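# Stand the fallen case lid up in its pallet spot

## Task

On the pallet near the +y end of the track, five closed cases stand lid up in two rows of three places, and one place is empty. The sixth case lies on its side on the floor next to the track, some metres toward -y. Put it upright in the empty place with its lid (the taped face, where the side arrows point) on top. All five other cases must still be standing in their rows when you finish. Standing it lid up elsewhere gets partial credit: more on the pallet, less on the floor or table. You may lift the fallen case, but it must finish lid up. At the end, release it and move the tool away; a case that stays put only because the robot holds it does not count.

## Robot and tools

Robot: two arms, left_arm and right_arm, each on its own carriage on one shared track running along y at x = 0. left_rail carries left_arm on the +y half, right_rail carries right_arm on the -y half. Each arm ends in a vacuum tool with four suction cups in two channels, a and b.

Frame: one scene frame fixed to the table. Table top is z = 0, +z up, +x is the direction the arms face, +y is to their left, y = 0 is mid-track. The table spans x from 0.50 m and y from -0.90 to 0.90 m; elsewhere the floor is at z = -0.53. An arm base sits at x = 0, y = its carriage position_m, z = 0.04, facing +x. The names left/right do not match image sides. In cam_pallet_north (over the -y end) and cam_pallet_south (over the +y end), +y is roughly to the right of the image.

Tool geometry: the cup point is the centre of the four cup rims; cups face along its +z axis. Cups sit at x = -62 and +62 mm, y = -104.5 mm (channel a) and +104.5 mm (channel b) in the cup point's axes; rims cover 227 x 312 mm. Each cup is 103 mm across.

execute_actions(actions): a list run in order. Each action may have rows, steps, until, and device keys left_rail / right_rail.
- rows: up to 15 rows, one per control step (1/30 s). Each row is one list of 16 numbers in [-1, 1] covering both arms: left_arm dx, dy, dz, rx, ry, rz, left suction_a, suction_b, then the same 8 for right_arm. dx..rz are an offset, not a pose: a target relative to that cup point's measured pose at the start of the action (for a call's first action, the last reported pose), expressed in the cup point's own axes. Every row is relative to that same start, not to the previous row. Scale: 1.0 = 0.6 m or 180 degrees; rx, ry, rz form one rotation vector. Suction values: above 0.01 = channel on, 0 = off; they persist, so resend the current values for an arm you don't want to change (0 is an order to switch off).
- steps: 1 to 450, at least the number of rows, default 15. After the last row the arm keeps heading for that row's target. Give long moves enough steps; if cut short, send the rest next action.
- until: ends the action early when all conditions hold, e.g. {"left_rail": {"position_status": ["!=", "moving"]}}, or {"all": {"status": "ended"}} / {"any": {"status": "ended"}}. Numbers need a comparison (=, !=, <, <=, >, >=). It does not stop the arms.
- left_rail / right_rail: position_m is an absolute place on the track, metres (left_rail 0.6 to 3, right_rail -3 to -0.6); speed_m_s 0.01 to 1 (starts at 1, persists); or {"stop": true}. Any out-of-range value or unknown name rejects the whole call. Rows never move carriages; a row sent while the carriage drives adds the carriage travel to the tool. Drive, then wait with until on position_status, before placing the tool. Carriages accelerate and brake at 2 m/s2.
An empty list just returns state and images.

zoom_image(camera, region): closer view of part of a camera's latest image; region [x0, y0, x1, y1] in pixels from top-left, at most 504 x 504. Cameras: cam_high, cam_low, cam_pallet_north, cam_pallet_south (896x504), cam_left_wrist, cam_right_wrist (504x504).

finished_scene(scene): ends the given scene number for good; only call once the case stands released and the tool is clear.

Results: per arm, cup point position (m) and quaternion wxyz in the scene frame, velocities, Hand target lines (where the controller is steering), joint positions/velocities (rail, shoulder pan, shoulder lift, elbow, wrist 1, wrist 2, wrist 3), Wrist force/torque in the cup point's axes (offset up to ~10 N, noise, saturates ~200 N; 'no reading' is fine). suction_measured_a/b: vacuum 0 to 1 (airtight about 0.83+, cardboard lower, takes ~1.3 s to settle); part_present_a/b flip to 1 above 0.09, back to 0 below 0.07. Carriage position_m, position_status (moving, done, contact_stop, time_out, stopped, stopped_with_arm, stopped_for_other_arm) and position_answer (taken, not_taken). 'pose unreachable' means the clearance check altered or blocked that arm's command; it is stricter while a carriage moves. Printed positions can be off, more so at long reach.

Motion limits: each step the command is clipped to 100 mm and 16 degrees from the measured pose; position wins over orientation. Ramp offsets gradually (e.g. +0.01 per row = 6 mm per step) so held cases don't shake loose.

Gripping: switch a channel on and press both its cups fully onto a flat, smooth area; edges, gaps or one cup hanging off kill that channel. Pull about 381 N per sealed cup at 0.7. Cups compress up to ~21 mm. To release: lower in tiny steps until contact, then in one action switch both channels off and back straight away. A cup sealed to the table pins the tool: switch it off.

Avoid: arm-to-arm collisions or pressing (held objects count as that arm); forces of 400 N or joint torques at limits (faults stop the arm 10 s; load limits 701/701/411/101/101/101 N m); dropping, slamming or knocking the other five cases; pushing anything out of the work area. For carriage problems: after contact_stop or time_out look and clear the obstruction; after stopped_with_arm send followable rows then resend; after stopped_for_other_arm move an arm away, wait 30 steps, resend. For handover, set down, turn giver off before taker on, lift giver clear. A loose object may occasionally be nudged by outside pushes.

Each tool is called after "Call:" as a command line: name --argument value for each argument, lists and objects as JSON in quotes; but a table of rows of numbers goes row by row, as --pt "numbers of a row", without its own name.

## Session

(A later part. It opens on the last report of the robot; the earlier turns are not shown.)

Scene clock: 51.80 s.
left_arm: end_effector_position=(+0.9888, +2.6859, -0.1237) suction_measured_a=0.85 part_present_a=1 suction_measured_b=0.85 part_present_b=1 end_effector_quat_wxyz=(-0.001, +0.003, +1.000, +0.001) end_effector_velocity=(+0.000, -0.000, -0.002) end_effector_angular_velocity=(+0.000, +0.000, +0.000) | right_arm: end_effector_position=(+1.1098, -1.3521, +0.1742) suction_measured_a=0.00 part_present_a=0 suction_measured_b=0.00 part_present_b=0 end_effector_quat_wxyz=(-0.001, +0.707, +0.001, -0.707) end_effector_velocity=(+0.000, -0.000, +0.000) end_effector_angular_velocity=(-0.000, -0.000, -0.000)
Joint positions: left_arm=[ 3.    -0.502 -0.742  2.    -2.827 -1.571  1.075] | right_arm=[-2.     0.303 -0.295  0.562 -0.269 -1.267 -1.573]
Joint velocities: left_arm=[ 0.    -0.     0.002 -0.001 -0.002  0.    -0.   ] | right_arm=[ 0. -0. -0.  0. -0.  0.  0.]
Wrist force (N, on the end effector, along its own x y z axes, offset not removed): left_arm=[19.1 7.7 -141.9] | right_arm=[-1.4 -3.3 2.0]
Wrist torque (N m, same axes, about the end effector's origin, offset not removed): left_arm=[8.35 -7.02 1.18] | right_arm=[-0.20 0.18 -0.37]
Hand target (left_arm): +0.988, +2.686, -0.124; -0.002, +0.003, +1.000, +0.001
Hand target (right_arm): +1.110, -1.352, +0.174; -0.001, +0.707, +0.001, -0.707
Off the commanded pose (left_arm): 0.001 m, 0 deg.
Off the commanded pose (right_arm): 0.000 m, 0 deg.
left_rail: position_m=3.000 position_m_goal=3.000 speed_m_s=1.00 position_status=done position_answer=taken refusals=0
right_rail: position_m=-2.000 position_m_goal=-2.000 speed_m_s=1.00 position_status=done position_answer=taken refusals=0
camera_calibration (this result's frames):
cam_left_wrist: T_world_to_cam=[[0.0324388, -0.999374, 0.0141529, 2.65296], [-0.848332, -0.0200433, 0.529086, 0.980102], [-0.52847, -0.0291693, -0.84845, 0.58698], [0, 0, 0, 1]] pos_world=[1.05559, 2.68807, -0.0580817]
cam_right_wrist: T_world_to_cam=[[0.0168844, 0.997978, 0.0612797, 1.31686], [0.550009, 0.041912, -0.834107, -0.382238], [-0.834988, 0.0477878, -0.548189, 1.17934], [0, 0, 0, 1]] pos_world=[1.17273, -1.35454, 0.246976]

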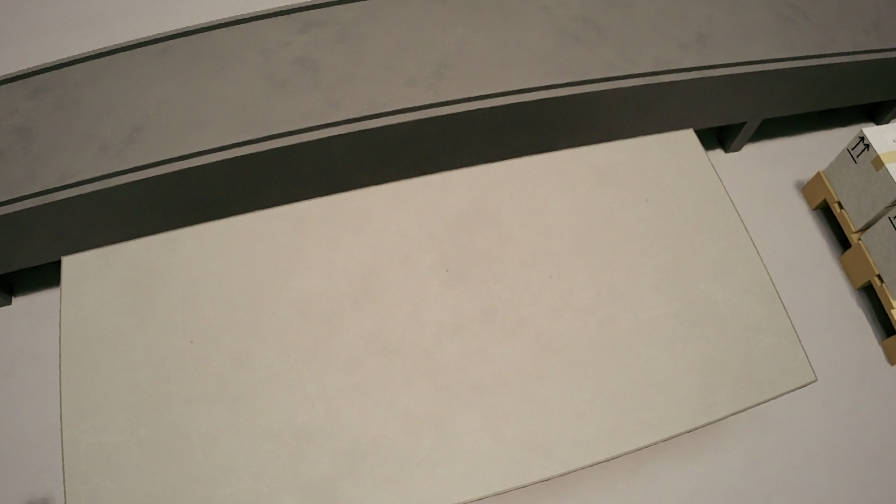

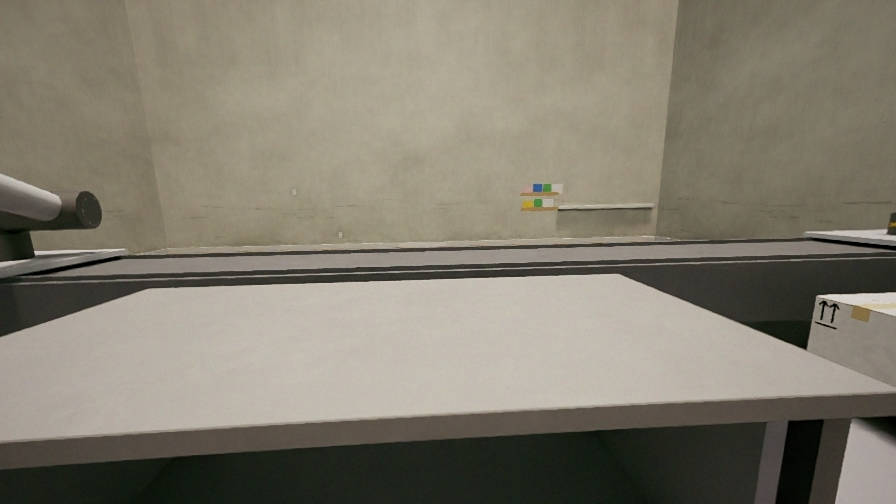

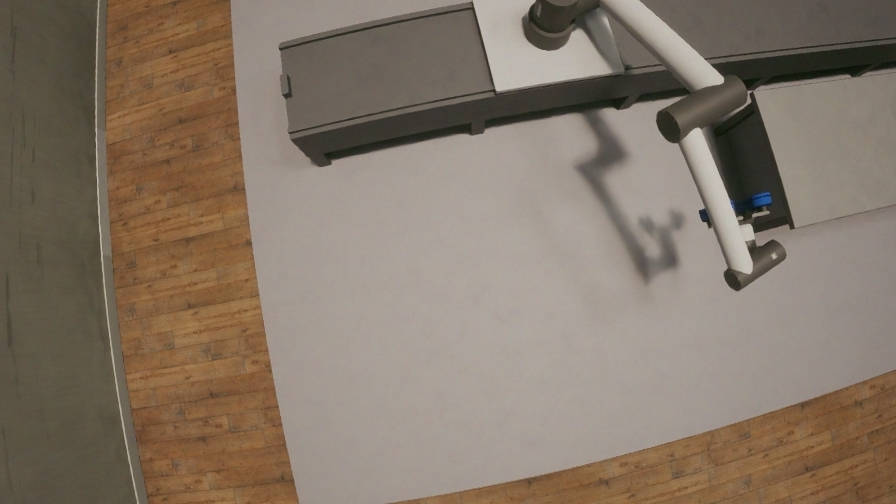

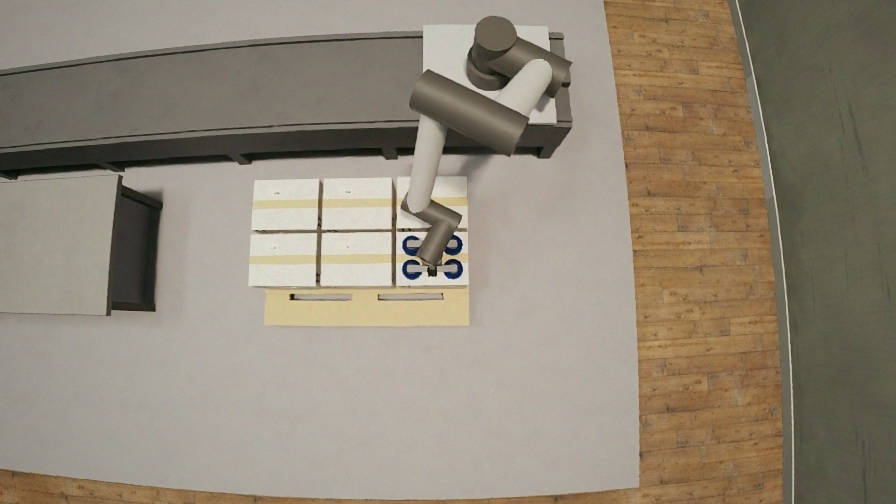

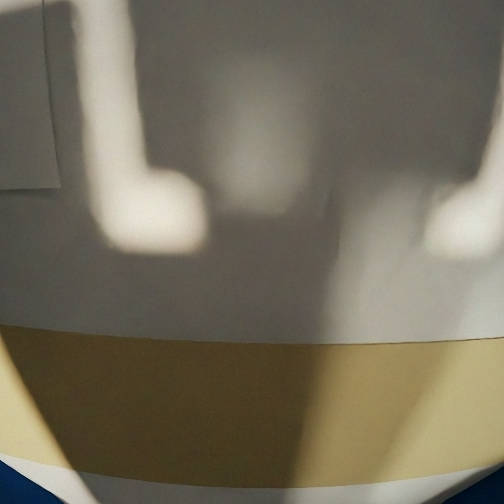

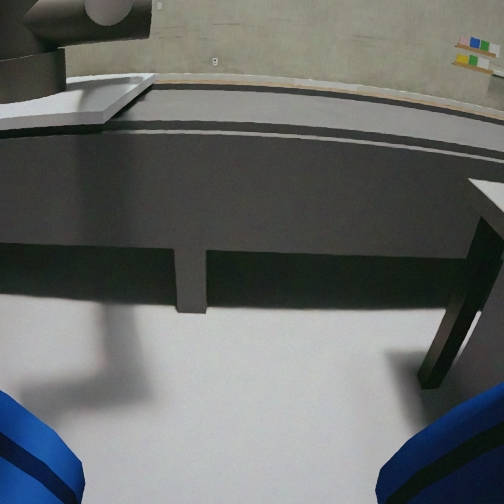

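Contact at about −0.123. Release and retreat.

Call:
execute_actions --actions '[{"rows": [ [0,0,-0.006,0,0,0,0,0, 0,0,0,0,0,0,0,0], [0,0,-0.015,0,0,0,0,0, 0,0,0,0,0,0,0,0], [0,0,-0.027,0,0,0,0,0, 0,0,0,0,0,0,0,0], [0,0,-0.042,0,0,0,0,0, 0,0,0,0,0,0,0,0], [0,0,-0.06,0,0,0,0,0, 0,0,0,0,0,0,0,0], [0,0,-0.081,0,0,0,0,0, 0,0,0,0,0,0,0,0], [0,0,-0.105,0,0,0,0,0, 0,0,0,0,0,0,0,0], [0,0,-0.132,0,0,0,0,0, 0,0,0,0,0,0,0,0], [0,0,-0.162,0,0,0,0,0, 0,0,0,0,0,0,0,0], [0,0,-0.195,0,0,0,0,0, 0,0,0,0,0,0,0,0], [0,0,-0.23,0,0,0,0,0, 0,0,0,0,0,0,0,0], [0,0,-0.27,0,0,0,0,0, 0,0,0,0,0,0,0,0] ], "steps": 12}]'

Scene clock: 52.53 s.
left_arm: end_effector_position=(+0.9890, +2.6861, -0.0492) suction_measured_a=0.00 part_present_a=0 suction_measured_b=0.00 part_present_b=0 end_effector_quat_wxyz=(-0.001, +0.003, +1.000, +0.001) end_effector_velocity=(+0.011, -0.003, +0.443) end_effector_angular_velocity=(-0.013, -0.024, +0.000) | right_arm: end_effector_position=(+1.1098, -1.3521, +0.1742) suction_measured_a=0.00 part_present_a=0 suction_measured_b=0.00 part_present_b=0 end_effector_quat_wxyz=(-0.001, +0.707, +0.001, -0.707) end_effector_velocity=(+0.000, +0.000, -0.000) end_effector_angular_velocity=(-0.000, +0.000, -0.000)
Joint positions: left_arm=[ 3.    -0.502 -0.831  2.01  -2.747 -1.571  1.075] | right_arm=[-2.     0.303 -0.295  0.562 -0.269 -1.267 -1.573]
Joint velocities: left_arm=[ 0.     0.003 -0.517  0.022  0.469  0.     0.002] | right_arm=[ 0. -0.  0.  0. -0.  0.  0.]
Wrist force (N, on the end effector, along its own x y z axes, offset not removed): left_arm=[7.0 -5.6 -2.6] | right_arm=[0.4 -4.4 0.1]
Wrist torque (N m, same axes, about the end effector's origin, offset not removed): left_arm=[-0.78 -1.07 0.06] | right_arm=[-0.43 -0.07 -0.33]
Hand target (left_arm): +0.989, +2.687, +0.030; +0.001, +0.003, +1.000, -0.001
Hand target (right_arm): +1.110, -1.352, +0.174; -0.001, +0.707, +0.001, -0.707
Off the commanded pose (left_arm): 0.088 m, 0 deg; position clipped at the last step of the last action.
Off the commanded pose (right_arm): 0.000 m, 0 deg.
left_rail: position_m=3.000 position_m_goal=3.000 speed_m_s=1.00 position_status=done position_answer=taken refusals=0
right_rail: position_m=-2.000 position_m_goal=-2.000 speed_m_s=1.00 position_status=done position_answer=taken refusals=0
camera_calibration (this result's frames):
cam_left_wrist: T_world_to_cam=[[0.0323628, -0.999377, 0.0141049, 2.65214], [-0.848358, -0.0200056, 0.529045, 0.940795], [-0.528433, -0.0290874, -0.848477, 0.650008], [0, 0, 0, 1]] pos_world=[1.05579, 2.68821, 0.0163854]
cam_right_wrist: T_world_to_cam=[[0.0168845, 0.997978, 0.0612801, 1.31686], [0.550009, 0.0419123, -0.834107, -0.382238], [-0.834988, 0.047788, -0.548189, 1.17934], [0, 0, 0, 1]] pos_world=[1.17273, -1.35454, 0.246976]

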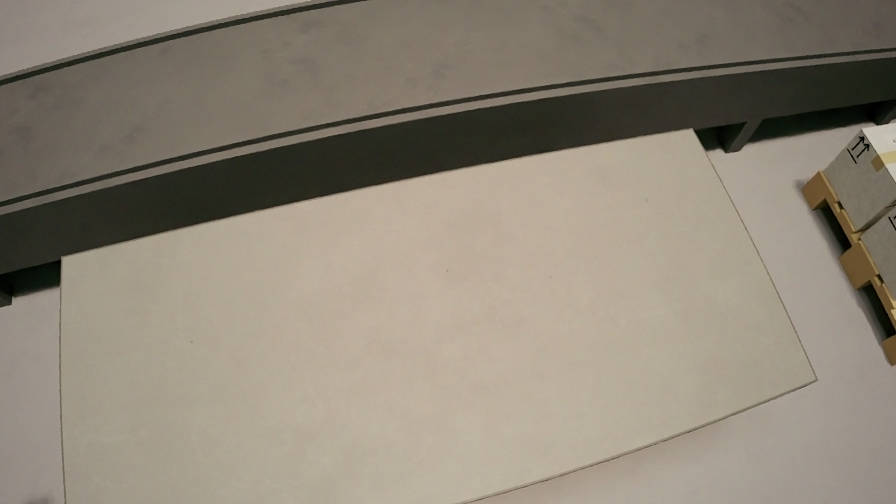

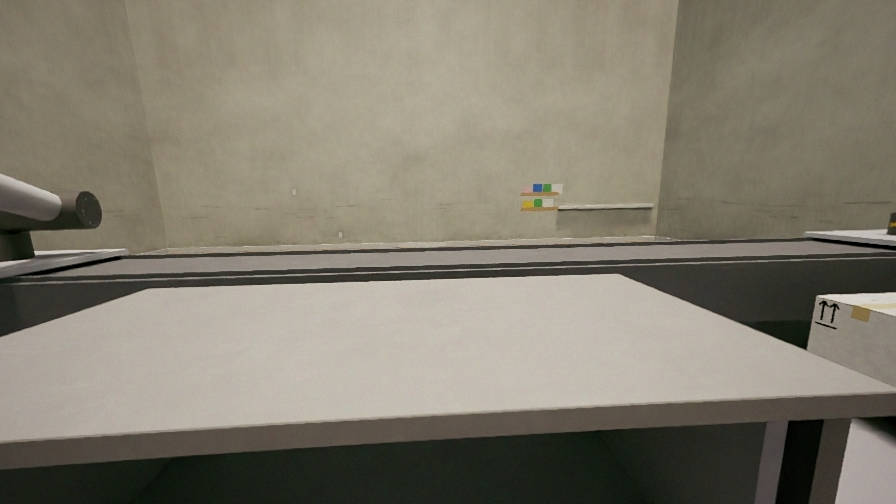

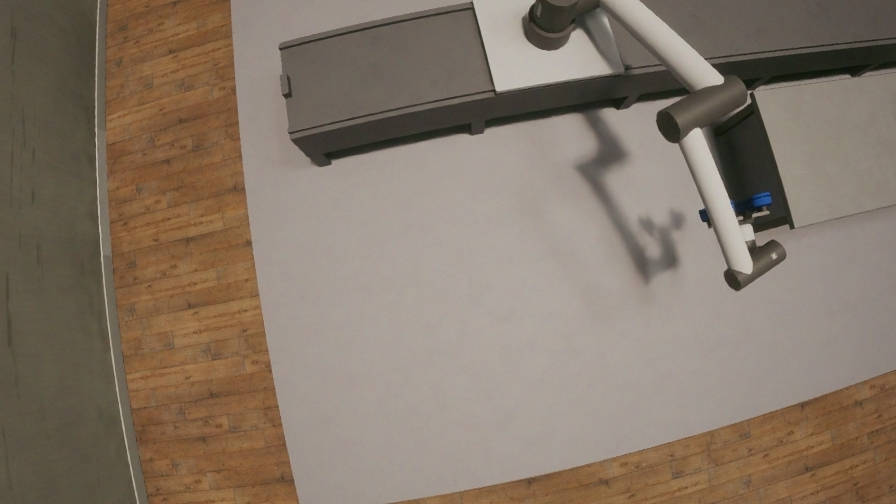

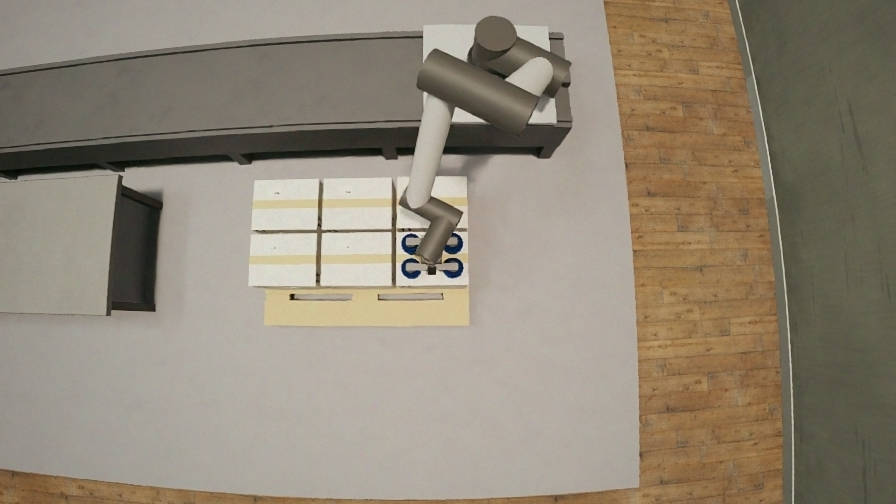

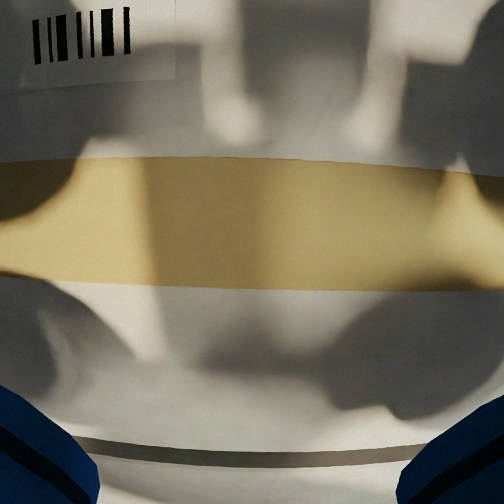

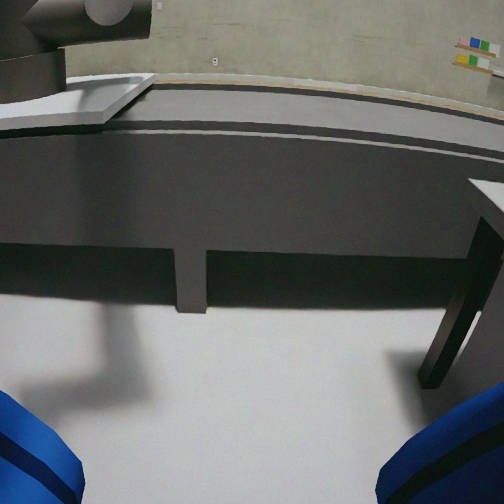

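Released cleanly. Now drive the left carriage away so the tool is clear of the pallet.

Call:
execute_actions --actions '[{"left_rail": {"position_m": 1.6}, "steps": 1}]'

Scene clock: 52.70 s.
left_arm: end_effector_position=(+0.9897, +2.6860, +0.0081) suction_measured_a=0.00 part_present_a=0 suction_measured_b=0.00 part_present_b=0 end_effector_quat_wxyz=(+0.000, +0.003, +1.000, -0.000) end_effector_velocity=(-0.003, -0.005, +0.193) end_effector_angular_velocity=(-0.001, -0.001, +0.000) | right_arm: end_effector_position=(+1.1098, -1.3521, +0.1742) suction_measured_a=0.00 part_present_a=0 suction_measured_b=0.00 part_present_b=0 end_effector_quat_wxyz=(-0.001, +0.707, +0.001, -0.707) end_effector_velocity=(-0.000, -0.000, -0.000) end_effector_angular_velocity=(-0.000, +0.000, +0.000)
Joint positions: left_arm=[ 3.    -0.502 -0.898  2.011 -2.685 -1.571  1.075] | right_arm=[-2.     0.303 -0.295  0.562 -0.269 -1.267 -1.573]
Joint velocities: left_arm=[-0.008  0.    -0.224  0.     0.223  0.    -0.   ] | right_arm=[ 0. -0.  0. -0. -0. -0.  0.]
Wrist force (N, on the end effector, along its own x y z axes, offset not removed): left_arm=[-3.3 -4.8 -16.2] | right_arm=[-2.2 -4.7 2.5]
Wrist torque (N m, same axes, about the end effector's origin, offset not removed): left_arm=[-0.52 0.19 0.24] | right_arm=[-0.38 0.34 -0.42]
Hand target (left_arm): +0.989, +2.684, +0.037; -0.001, +0.003, +1.000, +0.000
Hand target (right_arm): +1.110, -1.352, +0.174; -0.001, +0.707, +0.001, -0.707
Off the commanded pose (left_arm): 0.030 m, 0 deg.
Off the commanded pose (right_arm): 0.000 m, 0 deg.
left_rail: position_m=3.000 position_m_goal=1.600 speed_m_s=1.00 position_status=moving position_answer=taken refusals=0
right_rail: position_m=-2.000 position_m_goal=-2.000 speed_m_s=1.00 position_status=done position_answer=taken refusals=0
camera_calibration (this result's frames):
cam_left_wrist: T_world_to_cam=[[0.0323729, -0.999348, 0.0159794, 2.65118], [-0.850059, -0.0191208, 0.52634, 0.910368], [-0.525691, -0.0306226, -0.850124, 0.700461], [0, 0, 0, 1]] pos_world=[1.05627, 2.68831, 0.0739519]
cam_right_wrist: T_world_to_cam=[[0.0168846, 0.997978, 0.0612798, 1.31686], [0.550009, 0.0419119, -0.834107, -0.382238], [-0.834988, 0.047788, -0.548189, 1.17934], [0, 0, 0, 1]] pos_world=[1.17273, -1.35454, 0.246976]

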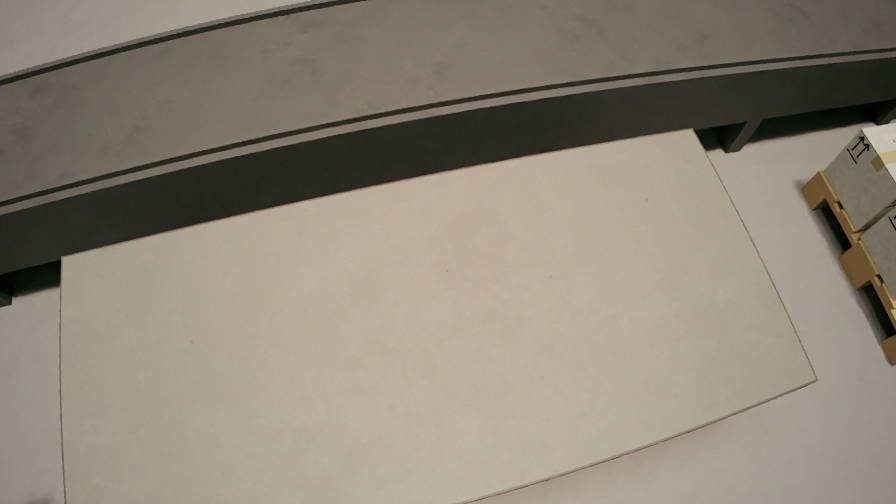

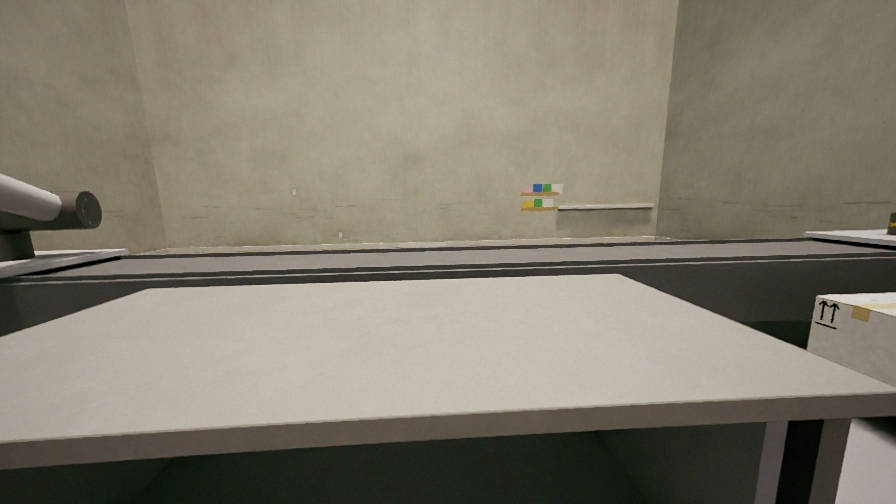

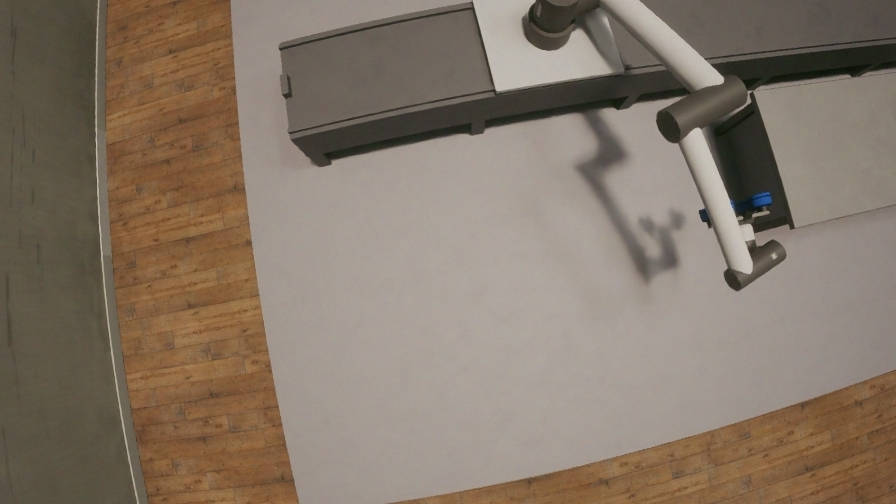

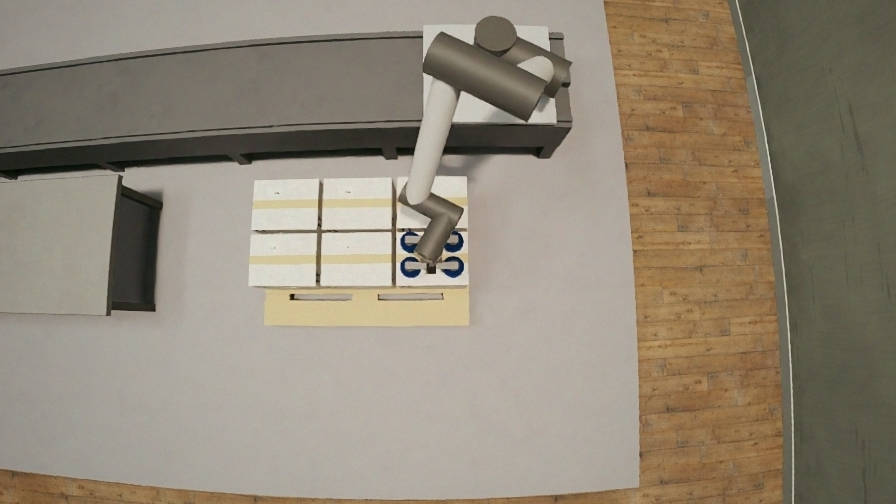

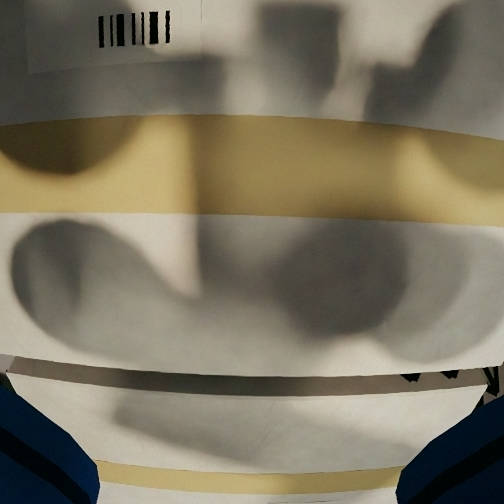

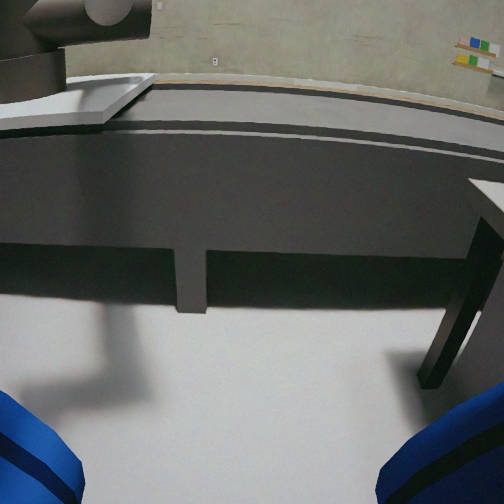

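Call:
execute_actions --actions '[]'

Call:
zoom_image --camera "cam_pallet_south" --region '[240, 165, 490, 335]'

Scene clock: 54.33 s.
left_arm: end_effector_position=(+0.9890, +1.3538, +0.0374) suction_measured_a=0.00 part_present_a=0 suction_measured_b=0.00 part_present_b=0 end_effector_quat_wxyz=(-0.001, +0.003, +1.000, +0.000) end_effector_velocity=(-0.000, -0.525, +0.000) end_effector_angular_velocity=(-0.000, -0.000, -0.000) | right_arm: end_effector_position=(+1.1098, -1.3521, +0.1742) suction_measured_a=0.00 part_present_a=0 suction_measured_b=0.00 part_present_b=0 end_effector_quat_wxyz=(-0.001, +0.707, +0.001, -0.707) end_effector_velocity=(+0.000, -0.000, +0.000) end_effector_angular_velocity=(+0.000, -0.000, -0.000)
Joint positions: left_arm=[ 1.668 -0.502 -0.931  2.009 -2.647 -1.571  1.075] | right_arm=[-2.     0.303 -0.295  0.562 -0.269 -1.267 -1.573]
Joint velocities: left_arm=[-0.525 -0.    -0.     0.     0.     0.    -0.   ] | right_arm=[ 0. -0. -0.  0.  0.  0. -0.]
Wrist force (N, on the end effector, along its own x y z axes, offset not removed): left_arm=[-8.8 -13.9 -5.8] | right_arm=[-1.2 -5.9 0.6]
Wrist torque (N m, same axes, about the end effector's origin, offset not removed): left_arm=[-1.58 0.90 -0.05] | right_arm=[-0.54 0.22 -0.34]
Hand target (left_arm): +0.989, +1.333, +0.037; -0.001, +0.003, +1.000, +0.000
Hand target (right_arm): +1.110, -1.352, +0.174; -0.001, +0.707, +0.001, -0.707
Off the commanded pose (left_arm): 0.001 m, 0 deg.
Off the commanded pose (right_arm): 0.000 m, 0 deg.
left_rail: position_m=1.668 position_m_goal=1.600 speed_m_s=1.00 position_status=moving position_answer=taken refusals=0
right_rail: position_m=-2.000 position_m_goal=-2.000 speed_m_s=1.00 position_status=done position_answer=taken refusals=0
camera_calibration (this result's frames):
cam_left_wrist: T_world_to_cam=[[0.0323811, -0.999368, 0.0146836, 1.31946], [-0.84881, -0.0197401, 0.52833, 0.86842], [-0.527706, -0.0295715, -0.848912, 0.684723], [0, 0, 0, 1]] pos_world=[1.05573, 1.35602, 0.103082]
cam_right_wrist: T_world_to_cam=[[0.0168847, 0.997978, 0.0612798, 1.31686], [0.550008, 0.0419119, -0.834107, -0.382238], [-0.834988, 0.047788, -0.548189, 1.17934], [0, 0, 0, 1]] pos_world=[1.17273, -1.35454, 0.246976]

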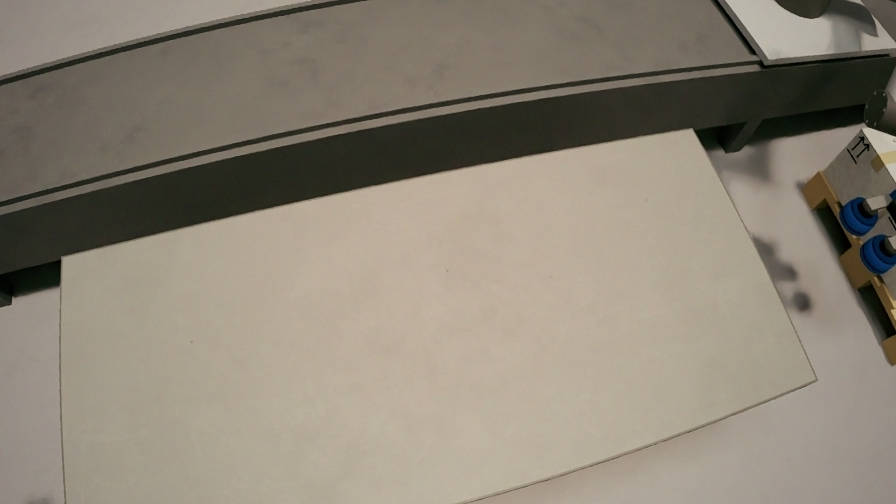

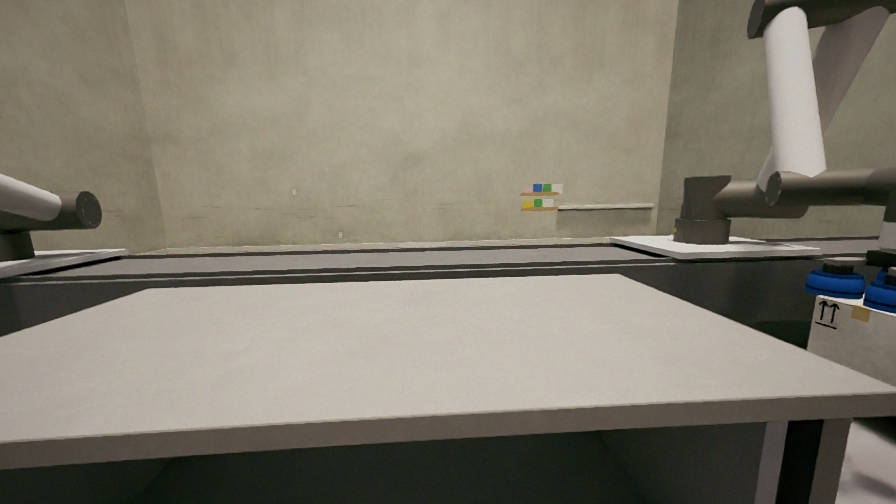

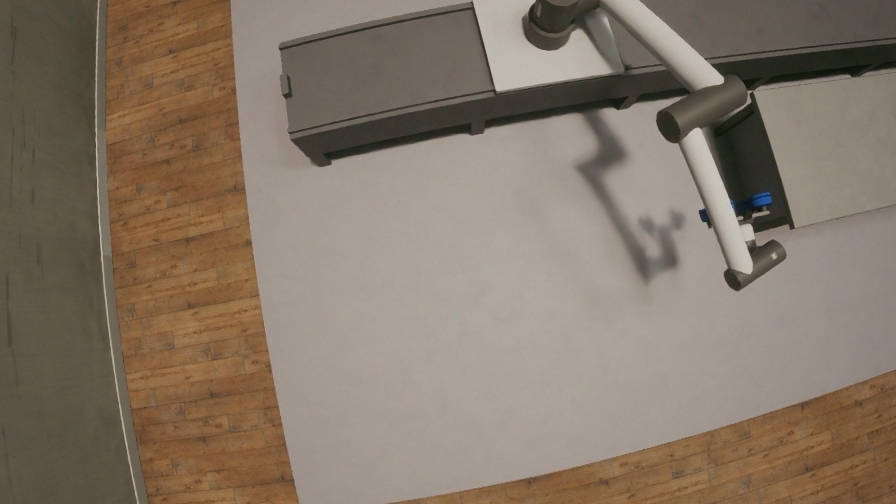

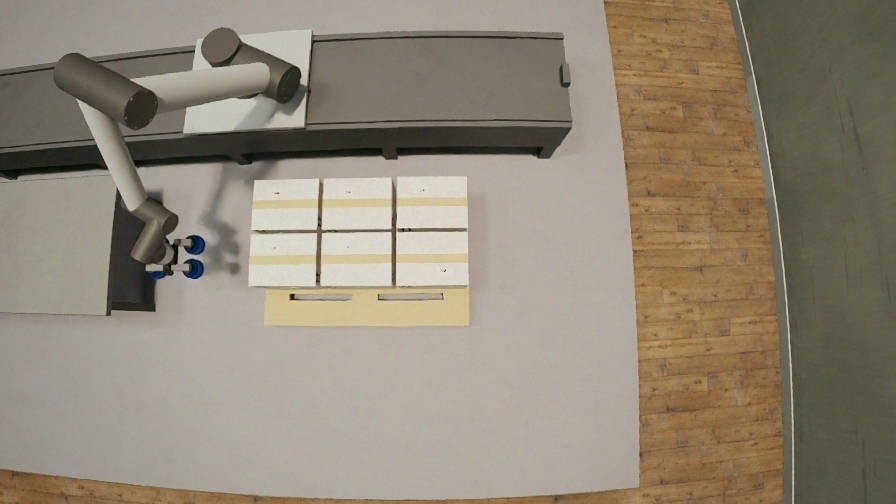

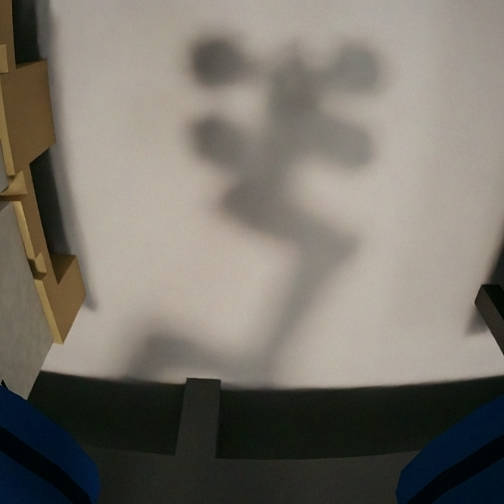

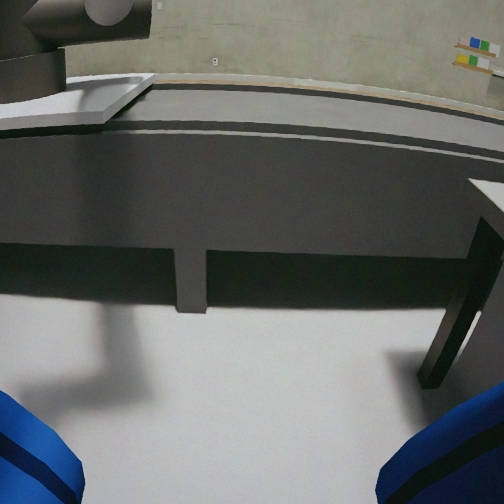

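Region (240, 165, 490, 335) of cam_pallet_south's 896x504 image, scaled by 2.016, with more detail than that image has; it fills the top 343 rows of this view, and the rest is white.

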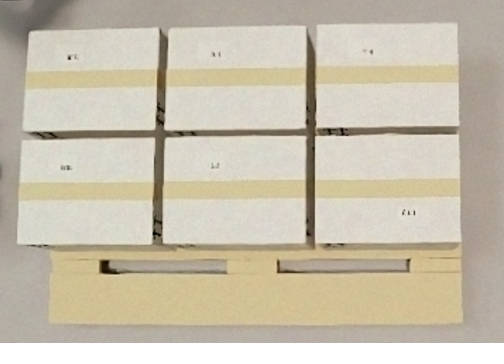

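Call:
finished_scene --scene 1

The scene is finished: the task was done.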